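# Roll the vial in the right palm until its label faces up

## Task

The vial starts loose in the right hand's finger-palm crease with the palm turned up. Turn it by rolling it inside that hand until its label points upward as the goal image shows, with no finger or thumb left in contact. Only the right hand may act on it; its wrist camera, the camera post and the arm's last link count as part of the hand. The left arm and left hand must never touch the right hand. The vial must not touch anything else or leave the hand, or the attempt fails. Before reporting done, the vial must rest motionless for a short while on the palm, clear of the wrist, camera and post. The palm must point straight up. No motor in either hand may show "moving" or "overload" or be building toward a shutdown, except motors that were already off at the first reading. Then declare completion.

## Robot and tools

Robot: two arms, left_arm and right_arm. Each carries the same right-handed four-digit hand with 16 motors: index, middle and ring fingers, plus a thumb. For this job only right_arm and its hand act. The left arm should stay still and well away.

Scene frame: origin on the table top midway between the arms. +z is up, +x points out over the table, and left_arm sits on the +y side. The state line lists each hand point's position in metres and orientation as quat_wxyz.

Hand point frame: a spot in front of the palm where thumb and fingertips would pinch. +z runs along the straightened fingers toward their tips. +x runs across the palm, away from the thumb. +y points out of the palm face, which lies at y = -0.062 m. "Palm up" therefore means the hand point's +y aims along scene +z. A rigid mast beside the wrist on the palm side (x +0.05 to +0.10, z -0.16 to -0.11, up to y +0.06) can collide with things, including the vial.

execute_actions(actions, pictures): actions is a list holding zero or one item.
- Empty list: no command is sent; the call returns the state and the images.
- {"rows": [...], "steps": n}: a motion with 1 to 15 rows and n from 4 to 15 (default 15). Each control step lasts 1/30 s and uses one row. If the rows run out, the last one repeats.
- {"steps": n} with no rows: a wait of up to 300 steps, counted from the previous result.
- pictures: true adds camera images to a motion's result.

Each row has 48 numbers in [-1, 1]: 24 for left_arm/left_gripper, then 24 for right_arm/right_gripper. Within each 24:
- dx, dy, dz, rx, ry, rz
- index_mcp, index_abd, index_pip, index_dip
- middle_mcp, middle_abd, middle_pip, middle_dip
- ring_mcp, ring_abd, ring_pip, ring_dip
- thumb_cmc, thumb_axl, thumb_mcp, thumb_ipl
- current_limit, speed

dx to rz are offsets, not a pose. They are expressed in the hand point's own axes, measured from its pose in the latest result that showed it. If no result has shown it yet, or within later calls of the same reply, they count from where the arm is when the action begins. Every row counts from that same base; rows do not add up. 1.0 equals 0.6 m for translation or 180 degrees for rotation, and rx, ry, rz form one rotation vector. All zeros drives the hand back to that base pose, so it is not a pause. Per step, the commanded pose is limited to 70 mm and 16 degrees away from the measured one. Position wins over orientation when both cannot be met. Arms tend to stop a centimetre or more short, usually low. The elbow may sag a bit with each action unless you re-aim at the pose you want.

Finger numbers are absolute goal angles, scaled linearly between each hinge's stops. Moving toward -1 curls a finger toward the palm. Straight values:
- _mcp +0.75 (bends at the knuckle)
- _abd 0.00 (sideways, away from the thumb toward -1)
- _pip +0.58
- _dip +0.70
- thumb_cmc +0.71 (toward -1 swings the thumb in front of the palm)
- thumb_axl +0.68 (rolls the thumb; -0.40 is a quarter turn)
- thumb_mcp +0.23 and thumb_ipl +0.17 (bend the thumb; toward -1 this is toward hand +z when axl is straight)

current_limit maps -1..+1 to 0..550 mA, never below 11 mA. Very low values may leave fingers unable to lift. speed maps to (speed+1)/2 of 5.9 rad/s. Initial values are +0.4 and -0.6, and the latest values persist. A zero in a hand column is a real goal, not "no change". To leave a hand as it is, copy back its hand_goal, hand_current_limit and hand_speed. Do this for the left hand in every row.

Result lines:
- hand_goal: the goals currently set.
- hand_measured: actual hinge positions.
- hand_current_ma: positive means pushing toward -1.
- hand_state: one word per motor, in motor order: moving, goal, blocked or overload.
- "pose unreachable": the clearance check altered or blocked an arm's command.
- HELD: marks steps where a row was not fully sent.
- "Hand target": appears only when nothing is kept back; it is the pose the controller is driving toward.

The final 4 steps of each motion run after its result, while you reply. When motion ends, an arm continues at most 70 mm to its last clipped pose, so check the reported pose and send the rest. Fingers keep moving toward their goals between calls.

A motor drawing 495 mA or more for 5 s in total (the count falls back while below) shuts down for 10 s. Motors reading overload from the start stay limp for the whole run. Gripping force comes from goals set past the object's surface. Press gently: the vial must finish with nothing touching it. MOTOR HOT appears at 85 °C. At 100 °C an OVER-TEMPERATURE FAULT drops that arm. If an arm stops, hand commands sent meanwhile are lost.

Avoid: the vial touching the mast, camera, wrist, the other hand or the table; the vial leaving the palm; arms pressing on or striking each other; knocking anything off the table. Loose objects may get short random pushes, so confirm that the vial has settled.

zoom_image(camera, region): camera is one of cam_high, cam_low, cam_left_wrist, cam_right_wrist. region is [x0, y0, x1, y1] in image pixels from the top-left corner, at most 504 by 504. cam_high and cam_low are 672x504; the wrist cameras are 504x504. cam_right_wrist suits checking the label.

show_instructions(): shows the reference image (goal view from the right wrist camera). read_manual(section): returns the licence text only. finished_scene(scene): ends scene 1 and grades it. Call it only once the vial lies still, label up, fingers off it and the palm level.

Each tool is called after "Emit:" as name(argument=value, ...) on one line, values as JSON.

Reference images:

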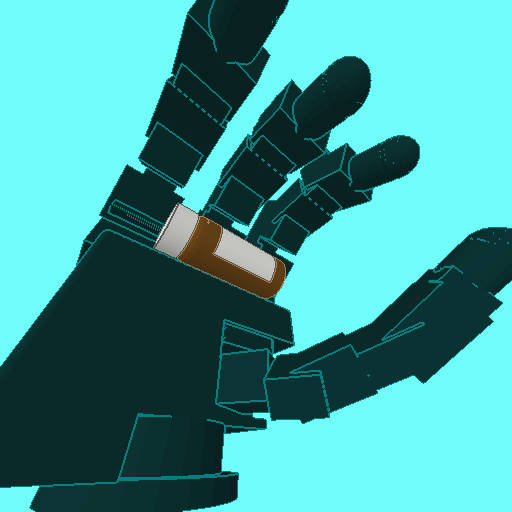

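## Session

Emit:
execute_actions(actions=[])

Scene clock: 0.00 s of 4800.00 s.
left_arm: end_effector_position=(+0.4014, +0.7872, +0.6046) hand_goal=(+0.754, +0.000, +0.576, +0.696, +0.754, +0.000, +0.576, +0.696, +0.754, +0.000, +0.576, +0.696, +0.714, +0.678, +0.226, +0.168) hand_measured=(+0.754, +0.000, +0.576, +0.696, +0.754, +0.000, +0.576, +0.696, +0.754, +0.000, +0.576, +0.696, +0.714, +0.678, +0.226, +0.168) hand_current_ma=(+0, +0, +0, +0, +0, +0, +0, +0, +0, +0, +0, +0, +0, +0, +0, +0) hand_state=(goal, goal, goal, goal, goal, goal, goal, goal, goal, goal, goal, goal, goal, goal, goal, goal) hand_current_limit=0.40 hand_speed=-0.60 end_effector_quat_wxyz=(+0.290, +0.280, +0.627, +0.667) | right_arm: end_effector_position=(+0.4287, -0.0863, +0.3960) hand_goal=(+0.046, +0.000, -0.008, +0.280, +0.046, +0.000, -0.008, +0.280, +0.046, +0.000, -0.008, +0.280, -0.104, +0.266, +0.032, -0.018) hand_measured=(+0.062, +0.000, -0.006, +0.282, +0.062, +0.000, -0.006, +0.282, +0.064, +0.000, -0.004, +0.282, -0.088, +0.270, +0.034, -0.016) hand_current_ma=(+87, +0, +14, +14, +87, +0, +14, +13, +95, +0, +15, +12, +79, +31, +11, +11) hand_state=(goal, goal, goal, goal, goal, goal, goal, goal, goal, goal, goal, goal, goal, goal, goal, goal) hand_current_limit=0.40 hand_speed=-0.60 end_effector_quat_wxyz=(+0.285, +0.287, +0.653, +0.641)
Joint positions: left_arm=[0.626 1.056 1.089 0.023 0.001 0.009] | right_arm=[ 1.018  1.109  0.605  0.488  0.071 -0.003]
Joint velocities: left_arm=[-0.015 -0.005 -0.002  0.007 -0.007  0.051] | right_arm=[-0.005 -0.005  0.002  0.002  0.022 -0.007]
Hand target (left_arm): +0.396, +0.782, +0.632; +0.297, +0.272, +0.610, +0.683
Hand target (right_arm): +0.430, -0.085, +0.416; +0.289, +0.282, +0.640, +0.654

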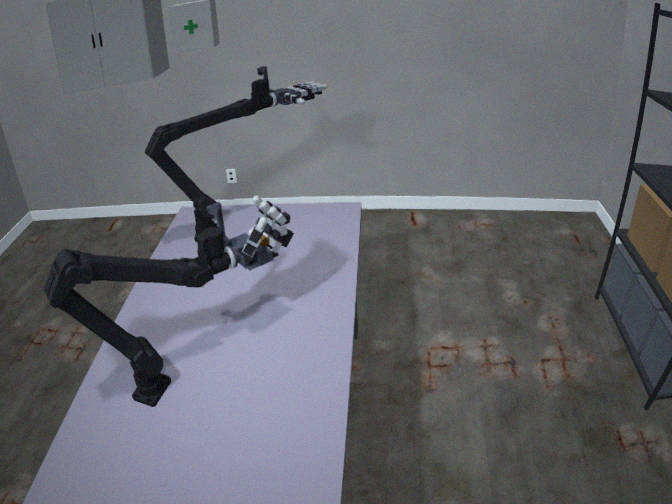

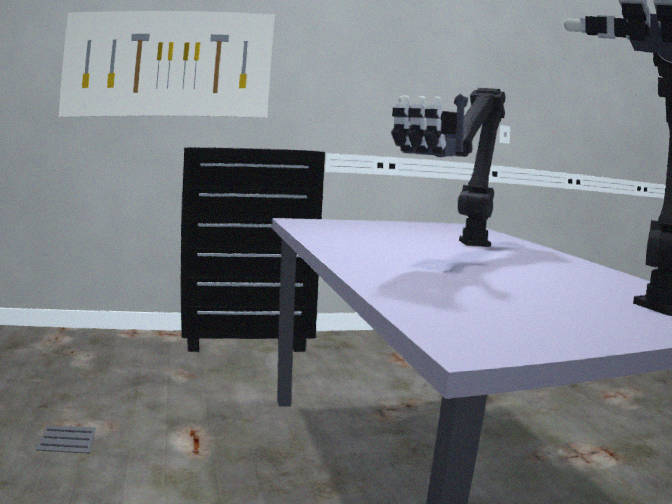

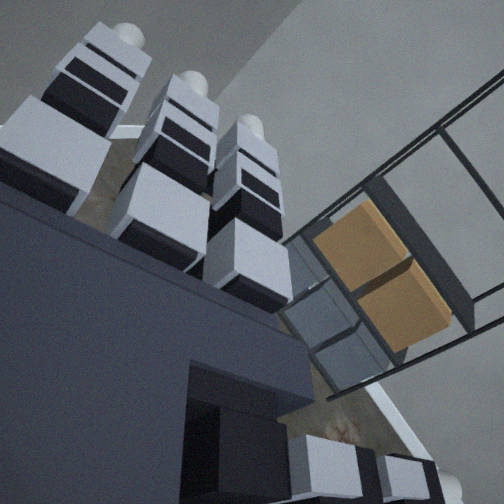

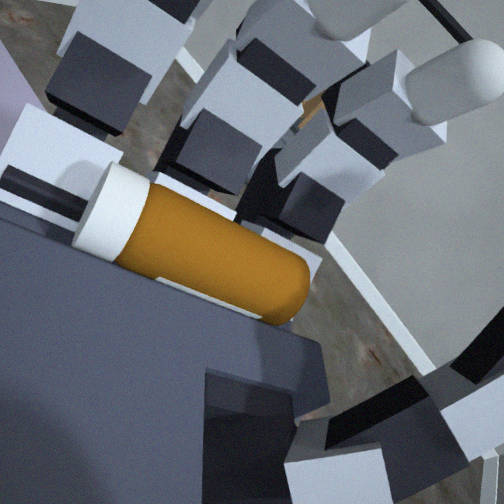

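Emit:
zoom_image(camera="cam_right_wrist", region=[40, 130, 360, 360])

Emit:
zoom_image(camera="cam_high", region=[200, 180, 320, 280])

Region (40, 130, 360, 360) of cam_right_wrist's 504x504 image, scaled by 1.575, with more detail than that image has; it fills the top 362 rows of this view, and the rest is white.

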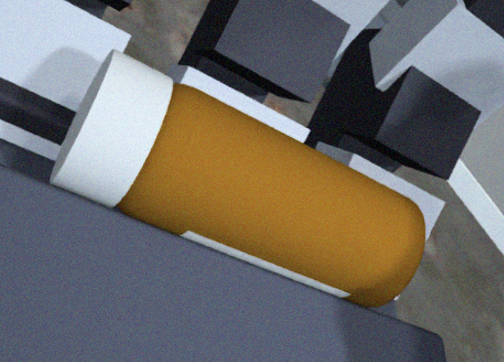

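Region (200, 180, 320, 280) of cam_high's 672x504 image, scaled by 4.200, with more detail than that image has.

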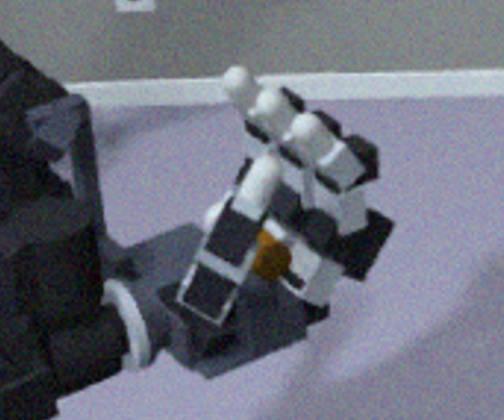

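Emit:
zoom_image(camera="cam_left_wrist", region=[0, 130, 340, 440])

Emit:
zoom_image(camera="cam_high", region=[240, 60, 340, 120])

Emit:
zoom_image(camera="cam_low", region=[370, 80, 510, 180])

Region (0, 130, 340, 440) of cam_left_wrist's 504x504 image, scaled by 1.482, with more detail than that image has; it fills the top 460 rows of this view, and the rest is white.

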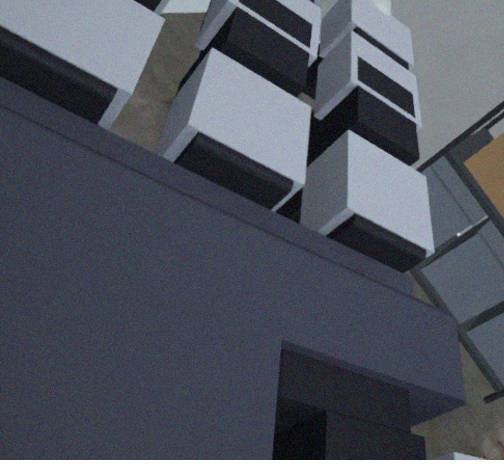

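Region (240, 60, 340, 120) of cam_high's 672x504 image, scaled by 5.040, with more detail than that image has; it fills the top 302 rows of this view, and the rest is white.

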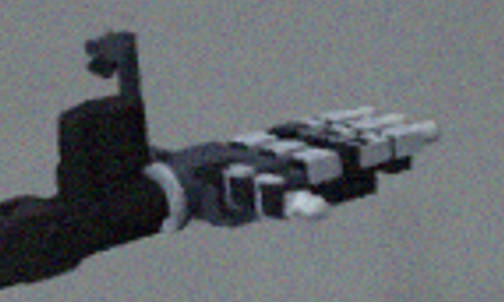

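Region (370, 80, 510, 180) of cam_low's 672x504 image, scaled by 3.600, with more detail than that image has; it fills the top 360 rows of this view, and the rest is white.

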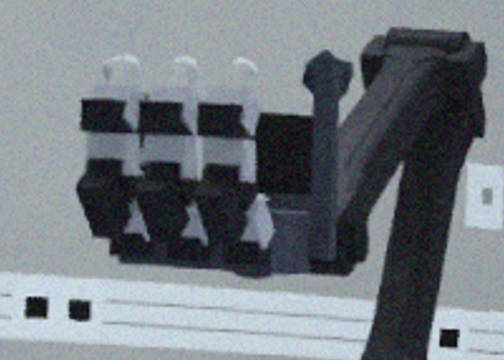

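Emit:
execute_actions(actions=[{"rows": [[0,0.0463,-0.0099,-0.0163,0,0, 0.754,0,0.576,0.696,0.754,0,0.576,0.696,0.754,0,0.576,0.696,0.714,0.678,0.226,0.168,0.4,-0.6, 0,0.0333,0.0025,-0.01235,0.0004,0.001, 0.046,0,-0.008,0.28,0.046,0,-0.008,0.28,0.046,0,-0.008,0.28,-0.714,0.677,0.09,-0.968,0.4,0.0]], "steps": 15}], pictures=false)

Emit:
execute_actions(actions=[{"steps": 10}], pictures=true)

Scene clock: 9.87 s of 4800.00 s.
left_arm: end_effector_position=(+0.4014, +0.7872, +0.6046) hand_goal=(+0.754, +0.000, +0.576, +0.696, +0.754, +0.000, +0.576, +0.696, +0.754, +0.000, +0.576, +0.696, +0.714, +0.678, +0.226, +0.168) hand_measured=(+0.764, +0.000, +0.576, +0.696, +0.764, +0.000, +0.576, +0.696, +0.764, +0.000, +0.576, +0.696, +0.724, +0.678, +0.226, +0.168) hand_current_ma=(+57, +0, +4, +0, +52, +0, +4, +0, +55, +0, +4, +0, +53, -4, -1, -2) hand_state=(goal, goal, goal, goal, goal, goal, goal, goal, goal, goal, goal, goal, goal, goal, goal, goal) hand_current_limit=0.40 hand_speed=-0.60 end_effector_quat_wxyz=(+0.290, +0.280, +0.627, +0.667) | right_arm: end_effector_position=(+0.4287, -0.0863, +0.3960) hand_goal=(+0.046, +0.000, -0.008, +0.280, +0.046, +0.000, -0.008, +0.280, +0.046, +0.000, -0.008, +0.280, -0.714, +0.678, +0.090, -0.968) hand_measured=(+0.062, +0.000, -0.006, +0.282, +0.062, +0.000, -0.006, +0.282, +0.064, +0.000, -0.004, +0.282, -0.366, +0.552, +0.086, -0.274) hand_current_ma=(+87, +0, +14, +14, +87, +0, +14, +13, +95, +0, +15, +12, +96, -58, -23, +44) hand_state=(goal, goal, goal, goal, goal, goal, goal, goal, goal, goal, goal, goal, moving, moving, goal, moving) hand_current_limit=0.40 hand_speed=0.00 end_effector_quat_wxyz=(+0.285, +0.287, +0.653, +0.641)
Joint positions: left_arm=[0.626 1.056 1.089 0.023 0.001 0.009] | right_arm=[ 1.018  1.109  0.605  0.488  0.071 -0.003]
Joint velocities: left_arm=[-0.015 -0.005  0.012 -0.002  0.007  0.007] | right_arm=[-0.005  0.005  0.007 -0.007 -0.007 -0.007]
Steps of this call (steps 1 to 90: nothing new was sent; then 6.50 s passed at rest; steps 91 to 101: the first 11 steps of this action). Readings (end_effector_position | what the end effector reports):
91: left_arm (+0.4014, +0.7872, +0.6046) | right_arm (+0.4287, -0.0863, +0.3960) | left_arm hand_goal=(+0.754, +0.000, +0.576, +0.696, +0.754, +0.000, +0.576, +0.696, +0.754, +0.000, +0.576, +0.696, +0.714, +0.678, +0.226, +0.168) hand_measured=(+0.764, +0.000, +0.576, +0.696, +0.764, +0.000, +0.576, +0.696, +0.764, +0.000, +0.576, +0.696, +0.724, +0.678, +0.226, +0.168) hand_current_ma=(+57, +0, +4, +0, +52, +0, +4, +0, +55, +0, +4, +0, +53, -4, -1, -2) hand_state=(goal, goal, goal, goal, goal, goal, goal, goal, goal, goal, goal, goal, goal, goal, goal, goal) hand_current_limit=0.40 hand_speed=-0.60 | right_arm hand_goal=(+0.046, +0.000, -0.008, +0.280, +0.046, +0.000, -0.008, +0.280, +0.046, +0.000, -0.008, +0.280, -0.714, +0.678, +0.090, -0.968) hand_measured=(+0.062, +0.000, -0.006, +0.282, +0.062, +0.000, -0.006, +0.282, +0.064, +0.000, -0.004, +0.282, -0.088, +0.270, +0.034, -0.016) hand_current_ma=(+87, +0, +14, +14, +87, +0, +14, +13, +95, +0, +15, +12, +79, +31, +11, +11) hand_state=(goal, goal, goal, goal, goal, goal, goal, goal, goal, goal, goal, goal, moving, moving, moving, moving) hand_current_limit=0.40 hand_speed=0.00
92: left_arm (+0.4014, +0.7872, +0.6046) | right_arm (+0.4287, -0.0863, +0.3960) | left_arm hand_goal=(+0.754, +0.000, +0.576, +0.696, +0.754, +0.000, +0.576, +0.696, +0.754, +0.000, +0.576, +0.696, +0.714, +0.678, +0.226, +0.168) hand_measured=(+0.764, +0.000, +0.576, +0.696, +0.764, +0.000, +0.576, +0.696, +0.764, +0.000, +0.576, +0.696, +0.724, +0.678, +0.226, +0.168) hand_current_ma=(+57, +0, +4, +0, +52, +0, +4, +0, +55, +0, +4, +0, +53, -4, -1, -2) hand_state=(goal, goal, goal, goal, goal, goal, goal, goal, goal, goal, goal, goal, goal, goal, goal, goal) hand_current_limit=0.40 hand_speed=-0.60 | right_arm hand_goal=(+0.046, +0.000, -0.008, +0.280, +0.046, +0.000, -0.008, +0.280, +0.046, +0.000, -0.008, +0.280, -0.714, +0.678, +0.090, -0.968) hand_measured=(+0.062, +0.000, -0.006, +0.282, +0.062, +0.000, -0.006, +0.282, +0.064, +0.000, -0.004, +0.282, -0.092, +0.276, +0.038, -0.020) hand_current_ma=(+87, +0, +14, +14, +87, +0, +14, +13, +95, +0, +15, +12, +255, -202, -184, +182) hand_state=(goal, goal, goal, goal, goal, goal, goal, goal, goal, goal, goal, goal, moving, moving, moving, moving) hand_current_limit=0.40 hand_speed=0.00
94: left_arm (+0.4014, +0.7872, +0.6046) | right_arm (+0.4287, -0.0863, +0.3960) | left_arm hand_goal=(+0.754, +0.000, +0.576, +0.696, +0.754, +0.000, +0.576, +0.696, +0.754, +0.000, +0.576, +0.696, +0.714, +0.678, +0.226, +0.168) hand_measured=(+0.764, +0.000, +0.576, +0.696, +0.764, +0.000, +0.576, +0.696, +0.764, +0.000, +0.576, +0.696, +0.724, +0.678, +0.226, +0.168) hand_current_ma=(+57, +0, +4, +0, +52, +0, +4, +0, +55, +0, +4, +0, +53, -4, -1, -2) hand_state=(goal, goal, goal, goal, goal, goal, goal, goal, goal, goal, goal, goal, goal, goal, goal, goal) hand_current_limit=0.40 hand_speed=-0.60 | right_arm hand_goal=(+0.046, +0.000, -0.008, +0.280, +0.046, +0.000, -0.008, +0.280, +0.046, +0.000, -0.008, +0.280, -0.714, +0.678, +0.090, -0.968) hand_measured=(+0.062, +0.000, -0.006, +0.282, +0.062, +0.000, -0.006, +0.282, +0.064, +0.000, -0.004, +0.282, -0.146, +0.332, +0.082, -0.072) hand_current_ma=(+87, +0, +14, +14, +87, +0, +14, +13, +95, +0, +15, +12, +192, -134, +13, +129) hand_state=(goal, goal, goal, goal, goal, goal, goal, goal, goal, goal, goal, goal, moving, moving, moving, moving) hand_current_limit=0.40 hand_speed=0.00
98: left_arm (+0.4014, +0.7872, +0.6046) | right_arm (+0.4287, -0.0863, +0.3960) | left_arm hand_goal=(+0.754, +0.000, +0.576, +0.696, +0.754, +0.000, +0.576, +0.696, +0.754, +0.000, +0.576, +0.696, +0.714, +0.678, +0.226, +0.168) hand_measured=(+0.764, +0.000, +0.576, +0.696, +0.764, +0.000, +0.576, +0.696, +0.764, +0.000, +0.576, +0.696, +0.724, +0.678, +0.226, +0.168) hand_current_ma=(+57, +0, +4, +0, +52, +0, +4, +0, +55, +0, +4, +0, +53, -4, -1, -2) hand_state=(goal, goal, goal, goal, goal, goal, goal, goal, goal, goal, goal, goal, goal, goal, goal, goal) hand_current_limit=0.40 hand_speed=-0.60 | right_arm hand_goal=(+0.046, +0.000, -0.008, +0.280, +0.046, +0.000, -0.008, +0.280, +0.046, +0.000, -0.008, +0.280, -0.714, +0.678, +0.090, -0.968) hand_measured=(+0.062, +0.000, -0.006, +0.282, +0.062, +0.000, -0.006, +0.282, +0.064, +0.000, -0.004, +0.282, -0.268, +0.458, +0.086, -0.188) hand_current_ma=(+87, +0, +14, +14, +87, +0, +14, +13, +95, +0, +15, +12, +118, -85, -23, +77) hand_state=(goal, goal, goal, goal, goal, goal, goal, goal, goal, goal, goal, goal, moving, moving, goal, moving) hand_current_limit=0.40 hand_speed=0.00
101: the state above

Scene clock: 10.20 s of 4800.00 s.
left_arm: end_effector_position=(+0.4014, +0.7872, +0.6046) hand_goal=(+0.754, +0.000, +0.576, +0.696, +0.754, +0.000, +0.576, +0.696, +0.754, +0.000, +0.576, +0.696, +0.714, +0.678, +0.226, +0.168) hand_measured=(+0.764, +0.000, +0.576, +0.696, +0.764, +0.000, +0.576, +0.696, +0.764, +0.000, +0.576, +0.696, +0.724, +0.678, +0.226, +0.168) hand_current_ma=(+57, +0, +4, +0, +52, +0, +4, +0, +55, +0, +4, +0, +53, -4, -1, -2) hand_state=(goal, goal, goal, goal, goal, goal, goal, goal, goal, goal, goal, goal, goal, goal, goal, goal) hand_current_limit=0.40 hand_speed=-0.60 end_effector_quat_wxyz=(+0.290, +0.280, +0.627, +0.667) | right_arm: end_effector_position=(+0.4287, -0.0863, +0.3960) hand_goal=(+0.046, +0.000, -0.008, +0.280, +0.046, +0.000, -0.008, +0.280, +0.046, +0.000, -0.008, +0.280, -0.714, +0.678, +0.090, -0.968) hand_measured=(+0.062, +0.000, -0.006, +0.282, +0.062, +0.000, -0.006, +0.282, +0.064, +0.000, -0.004, +0.282, -0.700, +0.676, +0.086, -0.564) hand_current_ma=(+87, +0, +14, +14, +87, +0, +14, +13, +95, +0, +15, +12, -28, -16, -23, +51) hand_state=(goal, goal, goal, goal, goal, goal, goal, goal, goal, goal, goal, goal, moving, goal, goal, moving) hand_current_limit=0.40 hand_speed=0.00 end_effector_quat_wxyz=(+0.285, +0.287, +0.653, +0.641)
Joint positions: left_arm=[0.626 1.056 1.089 0.023 0.001 0.009] | right_arm=[ 1.018  1.109  0.605  0.488  0.071 -0.003]
Joint velocities: left_arm=[-0.015 -0.024 -0.007 -0.012 -0.022  0.051] | right_arm=[-0.005 -0.005 -0.027  0.002  0.007  0.037]
Hand target (left_arm): +0.395, +0.782, +0.631; +0.296, +0.272, +0.610, +0.682
Hand target (right_arm): +0.430, -0.086, +0.416; +0.289, +0.282, +0.640, +0.654
Off the commanded pose (left_arm): 0.028 m, 3 deg.
Off the commanded pose (right_arm): 0.020 m, 2 deg.
Kept back: nothing.
Steps of this call (steps 1 to 4: the last 4 steps of your previous action; steps 5 to 10: nothing new was sent). Readings (end_effector_position | what the end effector reports):
1: left_arm (+0.4014, +0.7872, +0.6046) | right_arm (+0.4287, -0.0863, +0.3960) | left_arm hand_goal=(+0.754, +0.000, +0.576, +0.696, +0.754, +0.000, +0.576, +0.696, +0.754, +0.000, +0.576, +0.696, +0.714, +0.678, +0.226, +0.168) hand_measured=(+0.764, +0.000, +0.576, +0.696, +0.764, +0.000, +0.576, +0.696, +0.764, +0.000, +0.576, +0.696, +0.724, +0.678, +0.226, +0.168) hand_current_ma=(+57, +0, +4, +0, +52, +0, +4, +0, +55, +0, +4, +0, +53, -4, -1, -2) hand_state=(goal, goal, goal, goal, goal, goal, goal, goal, goal, goal, goal, goal, goal, goal, goal, goal) hand_current_limit=0.40 hand_speed=-0.60 | right_arm hand_goal=(+0.046, +0.000, -0.008, +0.280, +0.046, +0.000, -0.008, +0.280, +0.046, +0.000, -0.008, +0.280, -0.714, +0.678, +0.090, -0.968) hand_measured=(+0.062, +0.000, -0.006, +0.282, +0.062, +0.000, -0.006, +0.282, +0.064, +0.000, -0.004, +0.282, -0.398, +0.582, +0.086, -0.304) hand_current_ma=(+87, +0, +14, +14, +87, +0, +14, +13, +95, +0, +15, +12, +96, -72, -23, +60) hand_state=(goal, goal, goal, goal, goal, goal, goal, goal, goal, goal, goal, goal, moving, moving, goal, moving) hand_current_limit=0.40 hand_speed=0.00
2: left_arm (+0.4014, +0.7872, +0.6046) | right_arm (+0.4287, -0.0863, +0.3960) | left_arm hand_goal=(+0.754, +0.000, +0.576, +0.696, +0.754, +0.000, +0.576, +0.696, +0.754, +0.000, +0.576, +0.696, +0.714, +0.678, +0.226, +0.168) hand_measured=(+0.764, +0.000, +0.576, +0.696, +0.764, +0.000, +0.576, +0.696, +0.764, +0.000, +0.576, +0.696, +0.724, +0.678, +0.226, +0.168) hand_current_ma=(+57, +0, +4, +0, +52, +0, +4, +0, +55, +0, +4, +0, +53, -4, -1, -2) hand_state=(goal, goal, goal, goal, goal, goal, goal, goal, goal, goal, goal, goal, goal, goal, goal, goal) hand_current_limit=0.40 hand_speed=-0.60 | right_arm hand_goal=(+0.046, +0.000, -0.008, +0.280, +0.046, +0.000, -0.008, +0.280, +0.046, +0.000, -0.008, +0.280, -0.714, +0.678, +0.090, -0.968) hand_measured=(+0.062, +0.000, -0.006, +0.282, +0.062, +0.000, -0.006, +0.282, +0.064, +0.000, -0.004, +0.282, -0.432, +0.612, +0.086, -0.332) hand_current_ma=(+87, +0, +14, +14, +87, +0, +14, +13, +95, +0, +15, +12, +90, -63, -23, +47) hand_state=(goal, goal, goal, goal, goal, goal, goal, goal, goal, goal, goal, goal, moving, moving, goal, moving) hand_current_limit=0.40 hand_speed=0.00
4: left_arm (+0.4014, +0.7872, +0.6046) | right_arm (+0.4287, -0.0863, +0.3960) | left_arm hand_goal=(+0.754, +0.000, +0.576, +0.696, +0.754, +0.000, +0.576, +0.696, +0.754, +0.000, +0.576, +0.696, +0.714, +0.678, +0.226, +0.168) hand_measured=(+0.764, +0.000, +0.576, +0.696, +0.764, +0.000, +0.576, +0.696, +0.764, +0.000, +0.576, +0.696, +0.724, +0.678, +0.226, +0.168) hand_current_ma=(+57, +0, +4, +0, +52, +0, +4, +0, +55, +0, +4, +0, +53, -4, -1, -2) hand_state=(goal, goal, goal, goal, goal, goal, goal, goal, goal, goal, goal, goal, goal, goal, goal, goal) hand_current_limit=0.40 hand_speed=-0.60 | right_arm hand_goal=(+0.046, +0.000, -0.008, +0.280, +0.046, +0.000, -0.008, +0.280, +0.046, +0.000, -0.008, +0.280, -0.714, +0.678, +0.090, -0.968) hand_measured=(+0.062, +0.000, -0.006, +0.282, +0.062, +0.000, -0.006, +0.282, +0.064, +0.000, -0.004, +0.282, -0.500, +0.664, +0.086, -0.390) hand_current_ma=(+87, +0, +14, +14, +87, +0, +14, +13, +95, +0, +15, +12, +90, +19, -23, +49) hand_state=(goal, goal, goal, goal, goal, goal, goal, goal, goal, goal, goal, goal, moving, moving, goal, moving) hand_current_limit=0.40 hand_speed=0.00
8: left_arm (+0.4014, +0.7872, +0.6046) | right_arm (+0.4287, -0.0863, +0.3960) | left_arm hand_goal=(+0.754, +0.000, +0.576, +0.696, +0.754, +0.000, +0.576, +0.696, +0.754, +0.000, +0.576, +0.696, +0.714, +0.678, +0.226, +0.168) hand_measured=(+0.764, +0.000, +0.576, +0.696, +0.764, +0.000, +0.576, +0.696, +0.764, +0.000, +0.576, +0.696, +0.724, +0.678, +0.226, +0.168) hand_current_ma=(+57, +0, +4, +0, +52, +0, +4, +0, +55, +0, +4, +0, +53, -4, -1, -2) hand_state=(goal, goal, goal, goal, goal, goal, goal, goal, goal, goal, goal, goal, goal, goal, goal, goal) hand_current_limit=0.40 hand_speed=-0.60 | right_arm hand_goal=(+0.046, +0.000, -0.008, +0.280, +0.046, +0.000, -0.008, +0.280, +0.046, +0.000, -0.008, +0.280, -0.714, +0.678, +0.090, -0.968) hand_measured=(+0.062, +0.000, -0.006, +0.282, +0.062, +0.000, -0.006, +0.282, +0.064, +0.000, -0.004, +0.282, -0.640, +0.676, +0.086, -0.506) hand_current_ma=(+87, +0, +14, +14, +87, +0, +14, +13, +95, +0, +15, +12, +68, -17, -23, +51) hand_state=(goal, goal, goal, goal, goal, goal, goal, goal, goal, goal, goal, goal, moving, goal, goal, moving) hand_current_limit=0.40 hand_speed=0.00
10: the state above

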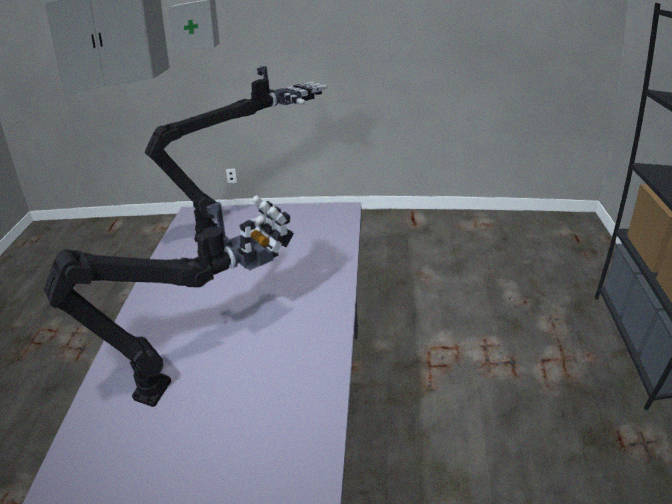

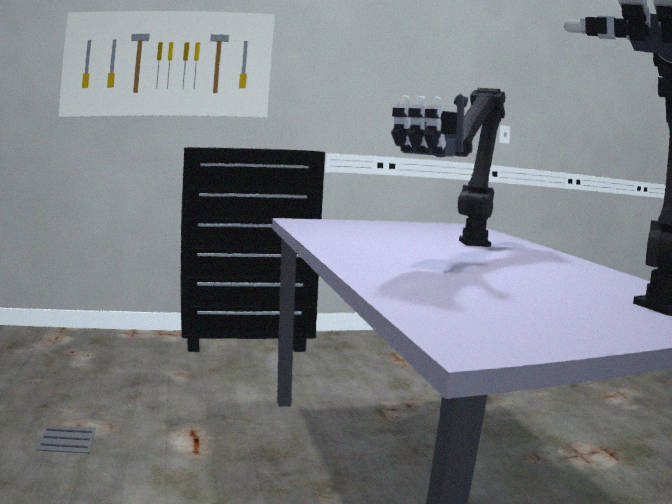

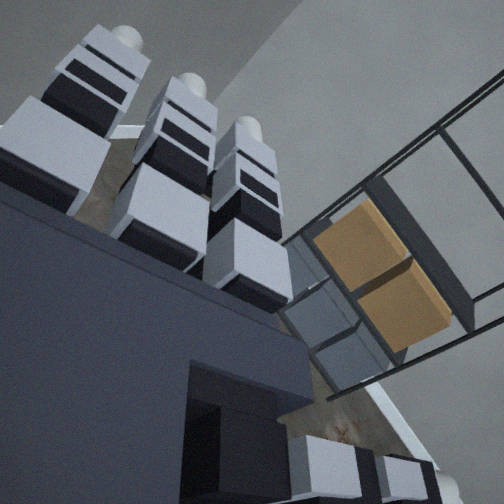

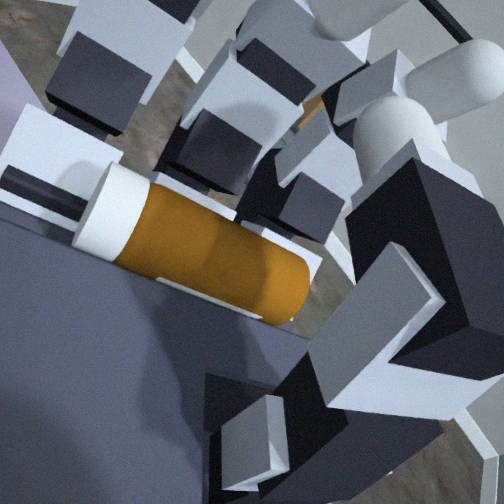

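Emit:
execute_actions(actions=[{"steps": 16}], pictures=true)

Scene clock: 10.73 s of 4800.00 s.
left_arm: end_effector_position=(+0.4014, +0.7872, +0.6046) hand_goal=(+0.754, +0.000, +0.576, +0.696, +0.754, +0.000, +0.576, +0.696, +0.754, +0.000, +0.576, +0.696, +0.714, +0.678, +0.226, +0.168) hand_measured=(+0.764, +0.000, +0.576, +0.696, +0.764, +0.000, +0.576, +0.696, +0.764, +0.000, +0.576, +0.696, +0.724, +0.678, +0.226, +0.168) hand_current_ma=(+57, +0, +4, +0, +52, +0, +4, +0, +55, +0, +4, +0, +53, -4, -1, -2) hand_state=(goal, goal, goal, goal, goal, goal, goal, goal, goal, goal, goal, goal, goal, goal, goal, goal) hand_current_limit=0.40 hand_speed=-0.60 end_effector_quat_wxyz=(+0.290, +0.280, +0.627, +0.667) | right_arm: end_effector_position=(+0.4287, -0.0863, +0.3960) hand_goal=(+0.046, +0.000, -0.008, +0.280, +0.046, +0.000, -0.008, +0.280, +0.046, +0.000, -0.008, +0.280, -0.714, +0.678, +0.090, -0.968) hand_measured=(+0.062, +0.000, -0.006, +0.282, +0.062, +0.000, -0.006, +0.282, +0.064, +0.000, -0.004, +0.282, -0.712, +0.676, +0.086, -0.966) hand_current_ma=(+87, +0, +14, +14, +87, +0, +14, +13, +95, +0, +15, +12, +8, -16, -23, +1) hand_state=(goal, goal, goal, goal, goal, goal, goal, goal, goal, goal, goal, goal, goal, goal, goal, moving) hand_current_limit=0.40 hand_speed=0.00 end_effector_quat_wxyz=(+0.285, +0.287, +0.653, +0.641)
Joint positions: left_arm=[0.626 1.056 1.089 0.023 0.001 0.009] | right_arm=[ 1.018  1.109  0.605  0.488  0.071 -0.003]
Joint velocities: left_arm=[-0.005 -0.015 -0.007 -0.002 -0.037  0.007] | right_arm=[-0.005  0.015 -0.002 -0.022  0.022 -0.066]
Hand target (left_arm): +0.395, +0.782, +0.631; +0.296, +0.272, +0.610, +0.682
Hand target (right_arm): +0.430, -0.086, +0.416; +0.289, +0.282, +0.640, +0.654
Off the commanded pose (left_arm): 0.028 m, 3 deg.
Off the commanded pose (right_arm): 0.020 m, 2 deg.
Kept back: nothing.
Steps of this call (steps 1 to 16: nothing new was sent). Readings (end_effector_position | what the end effector reports):
1: left_arm (+0.4014, +0.7872, +0.6046) | right_arm (+0.4287, -0.0863, +0.3960) | left_arm hand_goal=(+0.754, +0.000, +0.576, +0.696, +0.754, +0.000, +0.576, +0.696, +0.754, +0.000, +0.576, +0.696, +0.714, +0.678, +0.226, +0.168) hand_measured=(+0.764, +0.000, +0.576, +0.696, +0.764, +0.000, +0.576, +0.696, +0.764, +0.000, +0.576, +0.696, +0.724, +0.678, +0.226, +0.168) hand_current_ma=(+57, +0, +4, +0, +52, +0, +4, +0, +55, +0, +4, +0, +53, -4, -1, -2) hand_state=(goal, goal, goal, goal, goal, goal, goal, goal, goal, goal, goal, goal, goal, goal, goal, goal) hand_current_limit=0.40 hand_speed=-0.60 | right_arm hand_goal=(+0.046, +0.000, -0.008, +0.280, +0.046, +0.000, -0.008, +0.280, +0.046, +0.000, -0.008, +0.280, -0.714, +0.678, +0.090, -0.968) hand_measured=(+0.062, +0.000, -0.006, +0.282, +0.062, +0.000, -0.006, +0.282, +0.064, +0.000, -0.004, +0.282, -0.710, +0.676, +0.086, -0.592) hand_current_ma=(+87, +0, +14, +14, +87, +0, +14, +13, +95, +0, +15, +12, -7, -16, -23, +52) hand_state=(goal, goal, goal, goal, goal, goal, goal, goal, goal, goal, goal, goal, moving, goal, goal, moving) hand_current_limit=0.40 hand_speed=0.00
2: left_arm (+0.4014, +0.7872, +0.6046) | right_arm (+0.4287, -0.0863, +0.3960) | left_arm hand_goal=(+0.754, +0.000, +0.576, +0.696, +0.754, +0.000, +0.576, +0.696, +0.754, +0.000, +0.576, +0.696, +0.714, +0.678, +0.226, +0.168) hand_measured=(+0.764, +0.000, +0.576, +0.696, +0.764, +0.000, +0.576, +0.696, +0.764, +0.000, +0.576, +0.696, +0.724, +0.678, +0.226, +0.168) hand_current_ma=(+57, +0, +4, +0, +52, +0, +4, +0, +55, +0, +4, +0, +53, -4, -1, -2) hand_state=(goal, goal, goal, goal, goal, goal, goal, goal, goal, goal, goal, goal, goal, goal, goal, goal) hand_current_limit=0.40 hand_speed=-0.60 | right_arm hand_goal=(+0.046, +0.000, -0.008, +0.280, +0.046, +0.000, -0.008, +0.280, +0.046, +0.000, -0.008, +0.280, -0.714, +0.678, +0.090, -0.968) hand_measured=(+0.062, +0.000, -0.006, +0.282, +0.062, +0.000, -0.006, +0.282, +0.064, +0.000, -0.004, +0.282, -0.712, +0.676, +0.086, -0.622) hand_current_ma=(+87, +0, +14, +14, +87, +0, +14, +13, +95, +0, +15, +12, +3, -16, -23, +51) hand_state=(goal, goal, goal, goal, goal, goal, goal, goal, goal, goal, goal, goal, moving, goal, goal, moving) hand_current_limit=0.40 hand_speed=0.00
4: left_arm (+0.4014, +0.7872, +0.6046) | right_arm (+0.4287, -0.0863, +0.3960) | left_arm hand_goal=(+0.754, +0.000, +0.576, +0.696, +0.754, +0.000, +0.576, +0.696, +0.754, +0.000, +0.576, +0.696, +0.714, +0.678, +0.226, +0.168) hand_measured=(+0.764, +0.000, +0.576, +0.696, +0.764, +0.000, +0.576, +0.696, +0.764, +0.000, +0.576, +0.696, +0.724, +0.678, +0.226, +0.168) hand_current_ma=(+57, +0, +4, +0, +52, +0, +4, +0, +55, +0, +4, +0, +53, -4, -1, -2) hand_state=(goal, goal, goal, goal, goal, goal, goal, goal, goal, goal, goal, goal, goal, goal, goal, goal) hand_current_limit=0.40 hand_speed=-0.60 | right_arm hand_goal=(+0.046, +0.000, -0.008, +0.280, +0.046, +0.000, -0.008, +0.280, +0.046, +0.000, -0.008, +0.280, -0.714, +0.678, +0.090, -0.968) hand_measured=(+0.062, +0.000, -0.006, +0.282, +0.062, +0.000, -0.006, +0.282, +0.064, +0.000, -0.004, +0.282, -0.712, +0.676, +0.086, -0.680) hand_current_ma=(+87, +0, +14, +14, +87, +0, +14, +13, +95, +0, +15, +12, +8, -16, -23, +51) hand_state=(goal, goal, goal, goal, goal, goal, goal, goal, goal, goal, goal, goal, goal, goal, goal, moving) hand_current_limit=0.40 hand_speed=0.00
8: left_arm (+0.4014, +0.7872, +0.6046) | right_arm (+0.4287, -0.0863, +0.3960) | left_arm hand_goal=(+0.754, +0.000, +0.576, +0.696, +0.754, +0.000, +0.576, +0.696, +0.754, +0.000, +0.576, +0.696, +0.714, +0.678, +0.226, +0.168) hand_measured=(+0.764, +0.000, +0.576, +0.696, +0.764, +0.000, +0.576, +0.696, +0.764, +0.000, +0.576, +0.696, +0.724, +0.678, +0.226, +0.168) hand_current_ma=(+57, +0, +4, +0, +52, +0, +4, +0, +55, +0, +4, +0, +53, -4, -1, -2) hand_state=(goal, goal, goal, goal, goal, goal, goal, goal, goal, goal, goal, goal, goal, goal, goal, goal) hand_current_limit=0.40 hand_speed=-0.60 | right_arm hand_goal=(+0.046, +0.000, -0.008, +0.280, +0.046, +0.000, -0.008, +0.280, +0.046, +0.000, -0.008, +0.280, -0.714, +0.678, +0.090, -0.968) hand_measured=(+0.062, +0.000, -0.006, +0.282, +0.062, +0.000, -0.006, +0.282, +0.064, +0.000, -0.004, +0.282, -0.712, +0.676, +0.086, -0.796) hand_current_ma=(+87, +0, +14, +14, +87, +0, +14, +13, +95, +0, +15, +12, +8, -16, -23, +52) hand_state=(goal, goal, goal, goal, goal, goal, goal, goal, goal, goal, goal, goal, goal, goal, goal, moving) hand_current_limit=0.40 hand_speed=0.00
16: the state above

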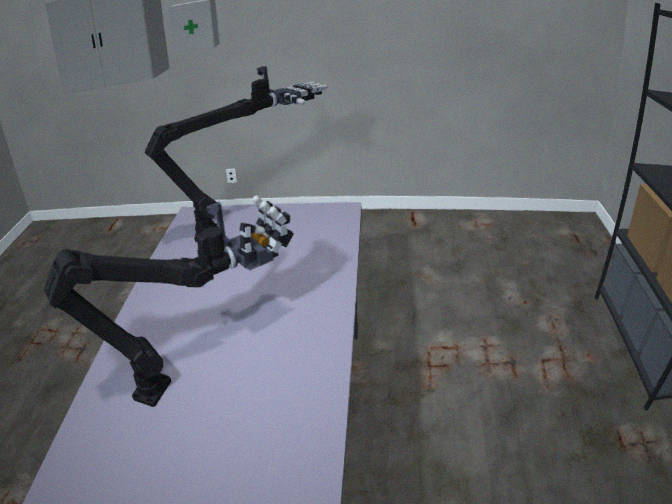

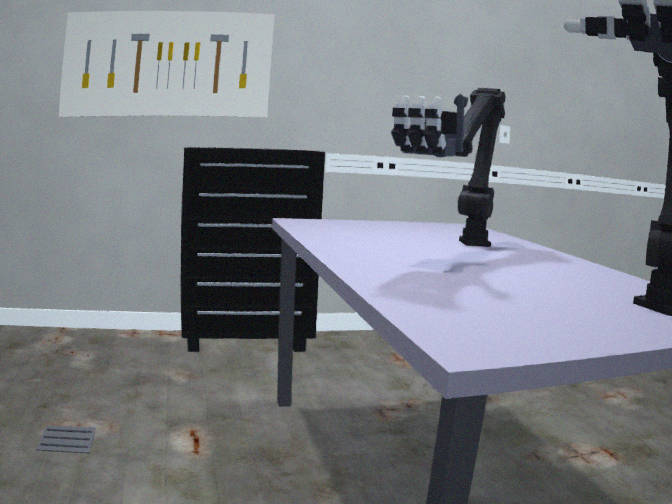

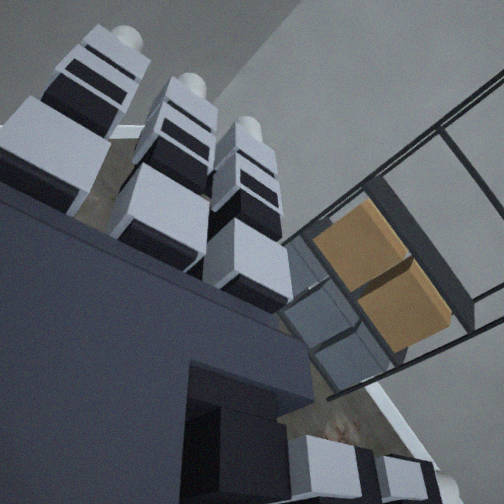

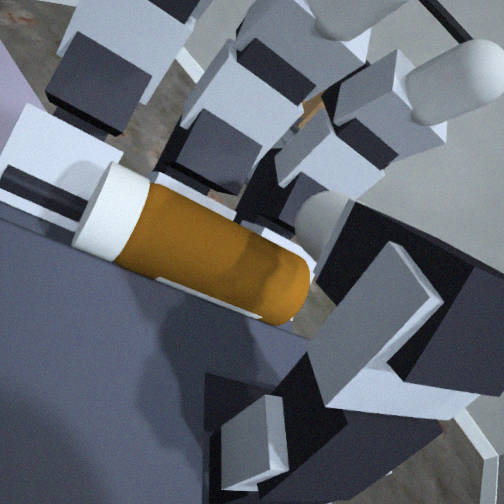

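Emit:
execute_actions(actions=[{"rows": [[0,0.0463,-0.0099,-0.0163,0,0, 0.754,0,0.576,0.696,0.754,0,0.576,0.696,0.754,0,0.576,0.696,0.714,0.678,0.226,0.168,0.4,-0.6, 0,0.0333,0.0025,-0.01235,0.0004,0.001, 0.046,0,-0.008,0.28,0.046,0,-0.008,0.28,0.046,0,-0.008,0.28,-0.714,0.677,-0.07,-0.968,-0.27,-0.4]], "steps": 15}], pictures=true)

Scene clock: 11.27 s of 4800.00 s.
left_arm: end_effector_position=(+0.4014, +0.7872, +0.6046) hand_goal=(+0.754, +0.000, +0.576, +0.696, +0.754, +0.000, +0.576, +0.696, +0.754, +0.000, +0.576, +0.696, +0.714, +0.678, +0.226, +0.168) hand_measured=(+0.764, +0.000, +0.576, +0.696, +0.764, +0.000, +0.576, +0.696, +0.764, +0.000, +0.576, +0.696, +0.724, +0.678, +0.226, +0.168) hand_current_ma=(+57, +0, +4, +0, +52, +0, +4, +0, +55, +0, +4, +0, +53, -4, -1, -2) hand_state=(goal, goal, goal, goal, goal, goal, goal, goal, goal, goal, goal, goal, goal, goal, goal, goal) hand_current_limit=0.40 hand_speed=-0.60 end_effector_quat_wxyz=(+0.290, +0.280, +0.627, +0.667) | right_arm: end_effector_position=(+0.4287, -0.0863, +0.3960) hand_goal=(+0.046, +0.000, -0.008, +0.280, +0.046, +0.000, -0.008, +0.280, +0.046, +0.000, -0.008, +0.280, -0.714, +0.678, -0.070, -0.968) hand_measured=(+0.062, +0.000, -0.006, +0.282, +0.062, +0.000, -0.006, +0.282, +0.064, +0.000, -0.004, +0.282, -0.712, +0.676, -0.034, -0.966) hand_current_ma=(+87, +0, +14, +14, +87, +0, +14, +13, +95, +0, +15, +12, +8, -13, +201, +29) hand_state=(goal, goal, goal, goal, goal, goal, goal, goal, goal, goal, goal, goal, goal, goal, moving, moving) hand_current_limit=-0.27 hand_speed=-0.40 end_effector_quat_wxyz=(+0.285, +0.287, +0.653, +0.641)
Joint positions: left_arm=[0.626 1.056 1.089 0.023 0.001 0.009] | right_arm=[ 1.018  1.109  0.605  0.488  0.071 -0.003]
Joint velocities: left_arm=[ 0.005 -0.005 -0.007  0.002  0.066 -0.066] | right_arm=[ 0.005  0.005 -0.017  0.012 -0.007  0.037]
Steps of this call (steps 1 to 5: nothing new was sent; steps 6 to 16: the first 11 steps of this action). Readings (end_effector_position | what the end effector reports):
6: left_arm (+0.4014, +0.7872, +0.6046) | right_arm (+0.4287, -0.0863, +0.3960) | left_arm hand_goal=(+0.754, +0.000, +0.576, +0.696, +0.754, +0.000, +0.576, +0.696, +0.754, +0.000, +0.576, +0.696, +0.714, +0.678, +0.226, +0.168) hand_measured=(+0.764, +0.000, +0.576, +0.696, +0.764, +0.000, +0.576, +0.696, +0.764, +0.000, +0.576, +0.696, +0.724, +0.678, +0.226, +0.168) hand_current_ma=(+57, +0, +4, +0, +52, +0, +4, +0, +55, +0, +4, +0, +53, -4, -1, -2) hand_state=(goal, goal, goal, goal, goal, goal, goal, goal, goal, goal, goal, goal, goal, goal, goal, goal) hand_current_limit=0.40 hand_speed=-0.60 | right_arm hand_goal=(+0.046, +0.000, -0.008, +0.280, +0.046, +0.000, -0.008, +0.280, +0.046, +0.000, -0.008, +0.280, -0.714, +0.678, -0.070, -0.968) hand_measured=(+0.062, +0.000, -0.006, +0.282, +0.062, +0.000, -0.006, +0.282, +0.064, +0.000, -0.004, +0.282, -0.712, +0.676, +0.086, -0.968) hand_current_ma=(+87, +0, +14, +14, +87, +0, +14, +13, +95, +0, +15, +12, +8, -16, -23, +5) hand_state=(goal, goal, goal, goal, goal, goal, goal, goal, goal, goal, goal, goal, goal, goal, moving, goal) hand_current_limit=-0.27 hand_speed=-0.40
7: left_arm (+0.4014, +0.7872, +0.6046) | right_arm (+0.4287, -0.0863, +0.3960) | left_arm hand_goal=(+0.754, +0.000, +0.576, +0.696, +0.754, +0.000, +0.576, +0.696, +0.754, +0.000, +0.576, +0.696, +0.714, +0.678, +0.226, +0.168) hand_measured=(+0.764, +0.000, +0.576, +0.696, +0.764, +0.000, +0.576, +0.696, +0.764, +0.000, +0.576, +0.696, +0.724, +0.678, +0.226, +0.168) hand_current_ma=(+57, +0, +4, +0, +52, +0, +4, +0, +55, +0, +4, +0, +53, -4, -1, -2) hand_state=(goal, goal, goal, goal, goal, goal, goal, goal, goal, goal, goal, goal, goal, goal, goal, goal) hand_current_limit=0.40 hand_speed=-0.60 | right_arm hand_goal=(+0.046, +0.000, -0.008, +0.280, +0.046, +0.000, -0.008, +0.280, +0.046, +0.000, -0.008, +0.280, -0.714, +0.678, -0.070, -0.968) hand_measured=(+0.062, +0.000, -0.006, +0.282, +0.062, +0.000, -0.006, +0.282, +0.064, +0.000, -0.004, +0.282, -0.712, +0.676, +0.084, -0.968) hand_current_ma=(+87, +0, +14, +14, +87, +0, +14, +13, +95, +0, +15, +12, +8, -16, +94, +5) hand_state=(goal, goal, goal, goal, goal, goal, goal, goal, goal, goal, goal, goal, goal, goal, moving, goal) hand_current_limit=-0.27 hand_speed=-0.40
9: left_arm (+0.4014, +0.7872, +0.6046) | right_arm (+0.4287, -0.0863, +0.3960) | left_arm hand_goal=(+0.754, +0.000, +0.576, +0.696, +0.754, +0.000, +0.576, +0.696, +0.754, +0.000, +0.576, +0.696, +0.714, +0.678, +0.226, +0.168) hand_measured=(+0.764, +0.000, +0.576, +0.696, +0.764, +0.000, +0.576, +0.696, +0.764, +0.000, +0.576, +0.696, +0.724, +0.678, +0.226, +0.168) hand_current_ma=(+57, +0, +4, +0, +52, +0, +4, +0, +55, +0, +4, +0, +53, -4, -1, -2) hand_state=(goal, goal, goal, goal, goal, goal, goal, goal, goal, goal, goal, goal, goal, goal, goal, goal) hand_current_limit=0.40 hand_speed=-0.60 | right_arm hand_goal=(+0.046, +0.000, -0.008, +0.280, +0.046, +0.000, -0.008, +0.280, +0.046, +0.000, -0.008, +0.280, -0.714, +0.678, -0.070, -0.968) hand_measured=(+0.062, +0.000, -0.006, +0.282, +0.062, +0.000, -0.006, +0.282, +0.064, +0.000, -0.004, +0.282, -0.712, +0.676, +0.056, -0.968) hand_current_ma=(+87, +0, +14, +14, +87, +0, +14, +13, +95, +0, +15, +12, +8, -16, +59, +5) hand_state=(goal, goal, goal, goal, goal, goal, goal, goal, goal, goal, goal, goal, goal, goal, moving, goal) hand_current_limit=-0.27 hand_speed=-0.40
13: left_arm (+0.4014, +0.7872, +0.6046) | right_arm (+0.4287, -0.0863, +0.3960) | left_arm hand_goal=(+0.754, +0.000, +0.576, +0.696, +0.754, +0.000, +0.576, +0.696, +0.754, +0.000, +0.576, +0.696, +0.714, +0.678, +0.226, +0.168) hand_measured=(+0.764, +0.000, +0.576, +0.696, +0.764, +0.000, +0.576, +0.696, +0.764, +0.000, +0.576, +0.696, +0.724, +0.678, +0.226, +0.168) hand_current_ma=(+57, +0, +4, +0, +52, +0, +4, +0, +55, +0, +4, +0, +53, -4, -1, -2) hand_state=(goal, goal, goal, goal, goal, goal, goal, goal, goal, goal, goal, goal, goal, goal, goal, goal) hand_current_limit=0.40 hand_speed=-0.60 | right_arm hand_goal=(+0.046, +0.000, -0.008, +0.280, +0.046, +0.000, -0.008, +0.280, +0.046, +0.000, -0.008, +0.280, -0.714, +0.678, -0.070, -0.968) hand_measured=(+0.062, +0.000, -0.006, +0.282, +0.062, +0.000, -0.006, +0.282, +0.064, +0.000, -0.004, +0.282, -0.712, +0.676, -0.006, -0.968) hand_current_ma=(+87, +0, +14, +14, +87, +0, +14, +13, +95, +0, +15, +12, +8, -16, +32, +5) hand_state=(goal, goal, goal, goal, goal, goal, goal, goal, goal, goal, goal, goal, goal, goal, moving, goal) hand_current_limit=-0.27 hand_speed=-0.40
16: the state above

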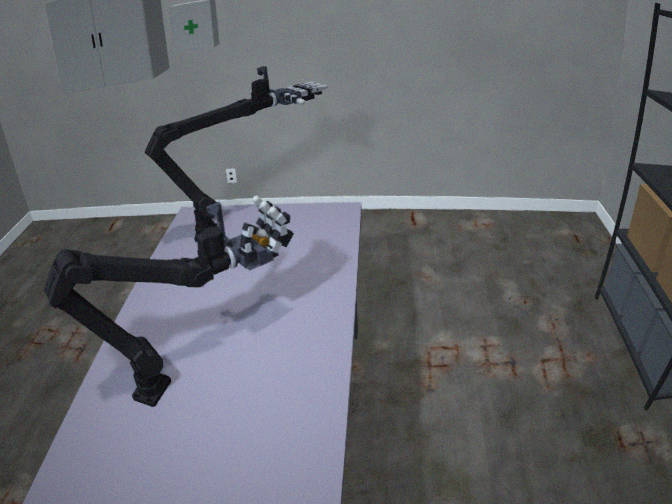

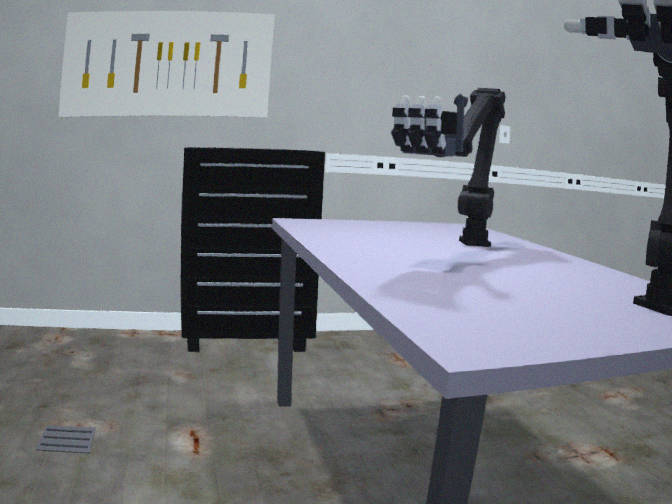

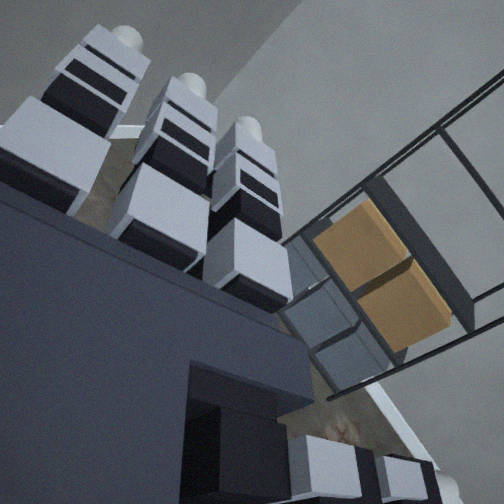

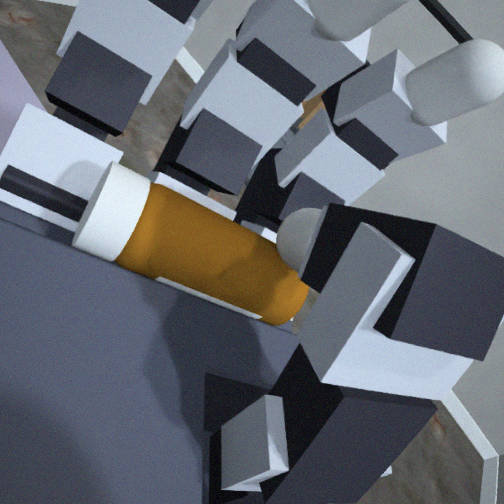

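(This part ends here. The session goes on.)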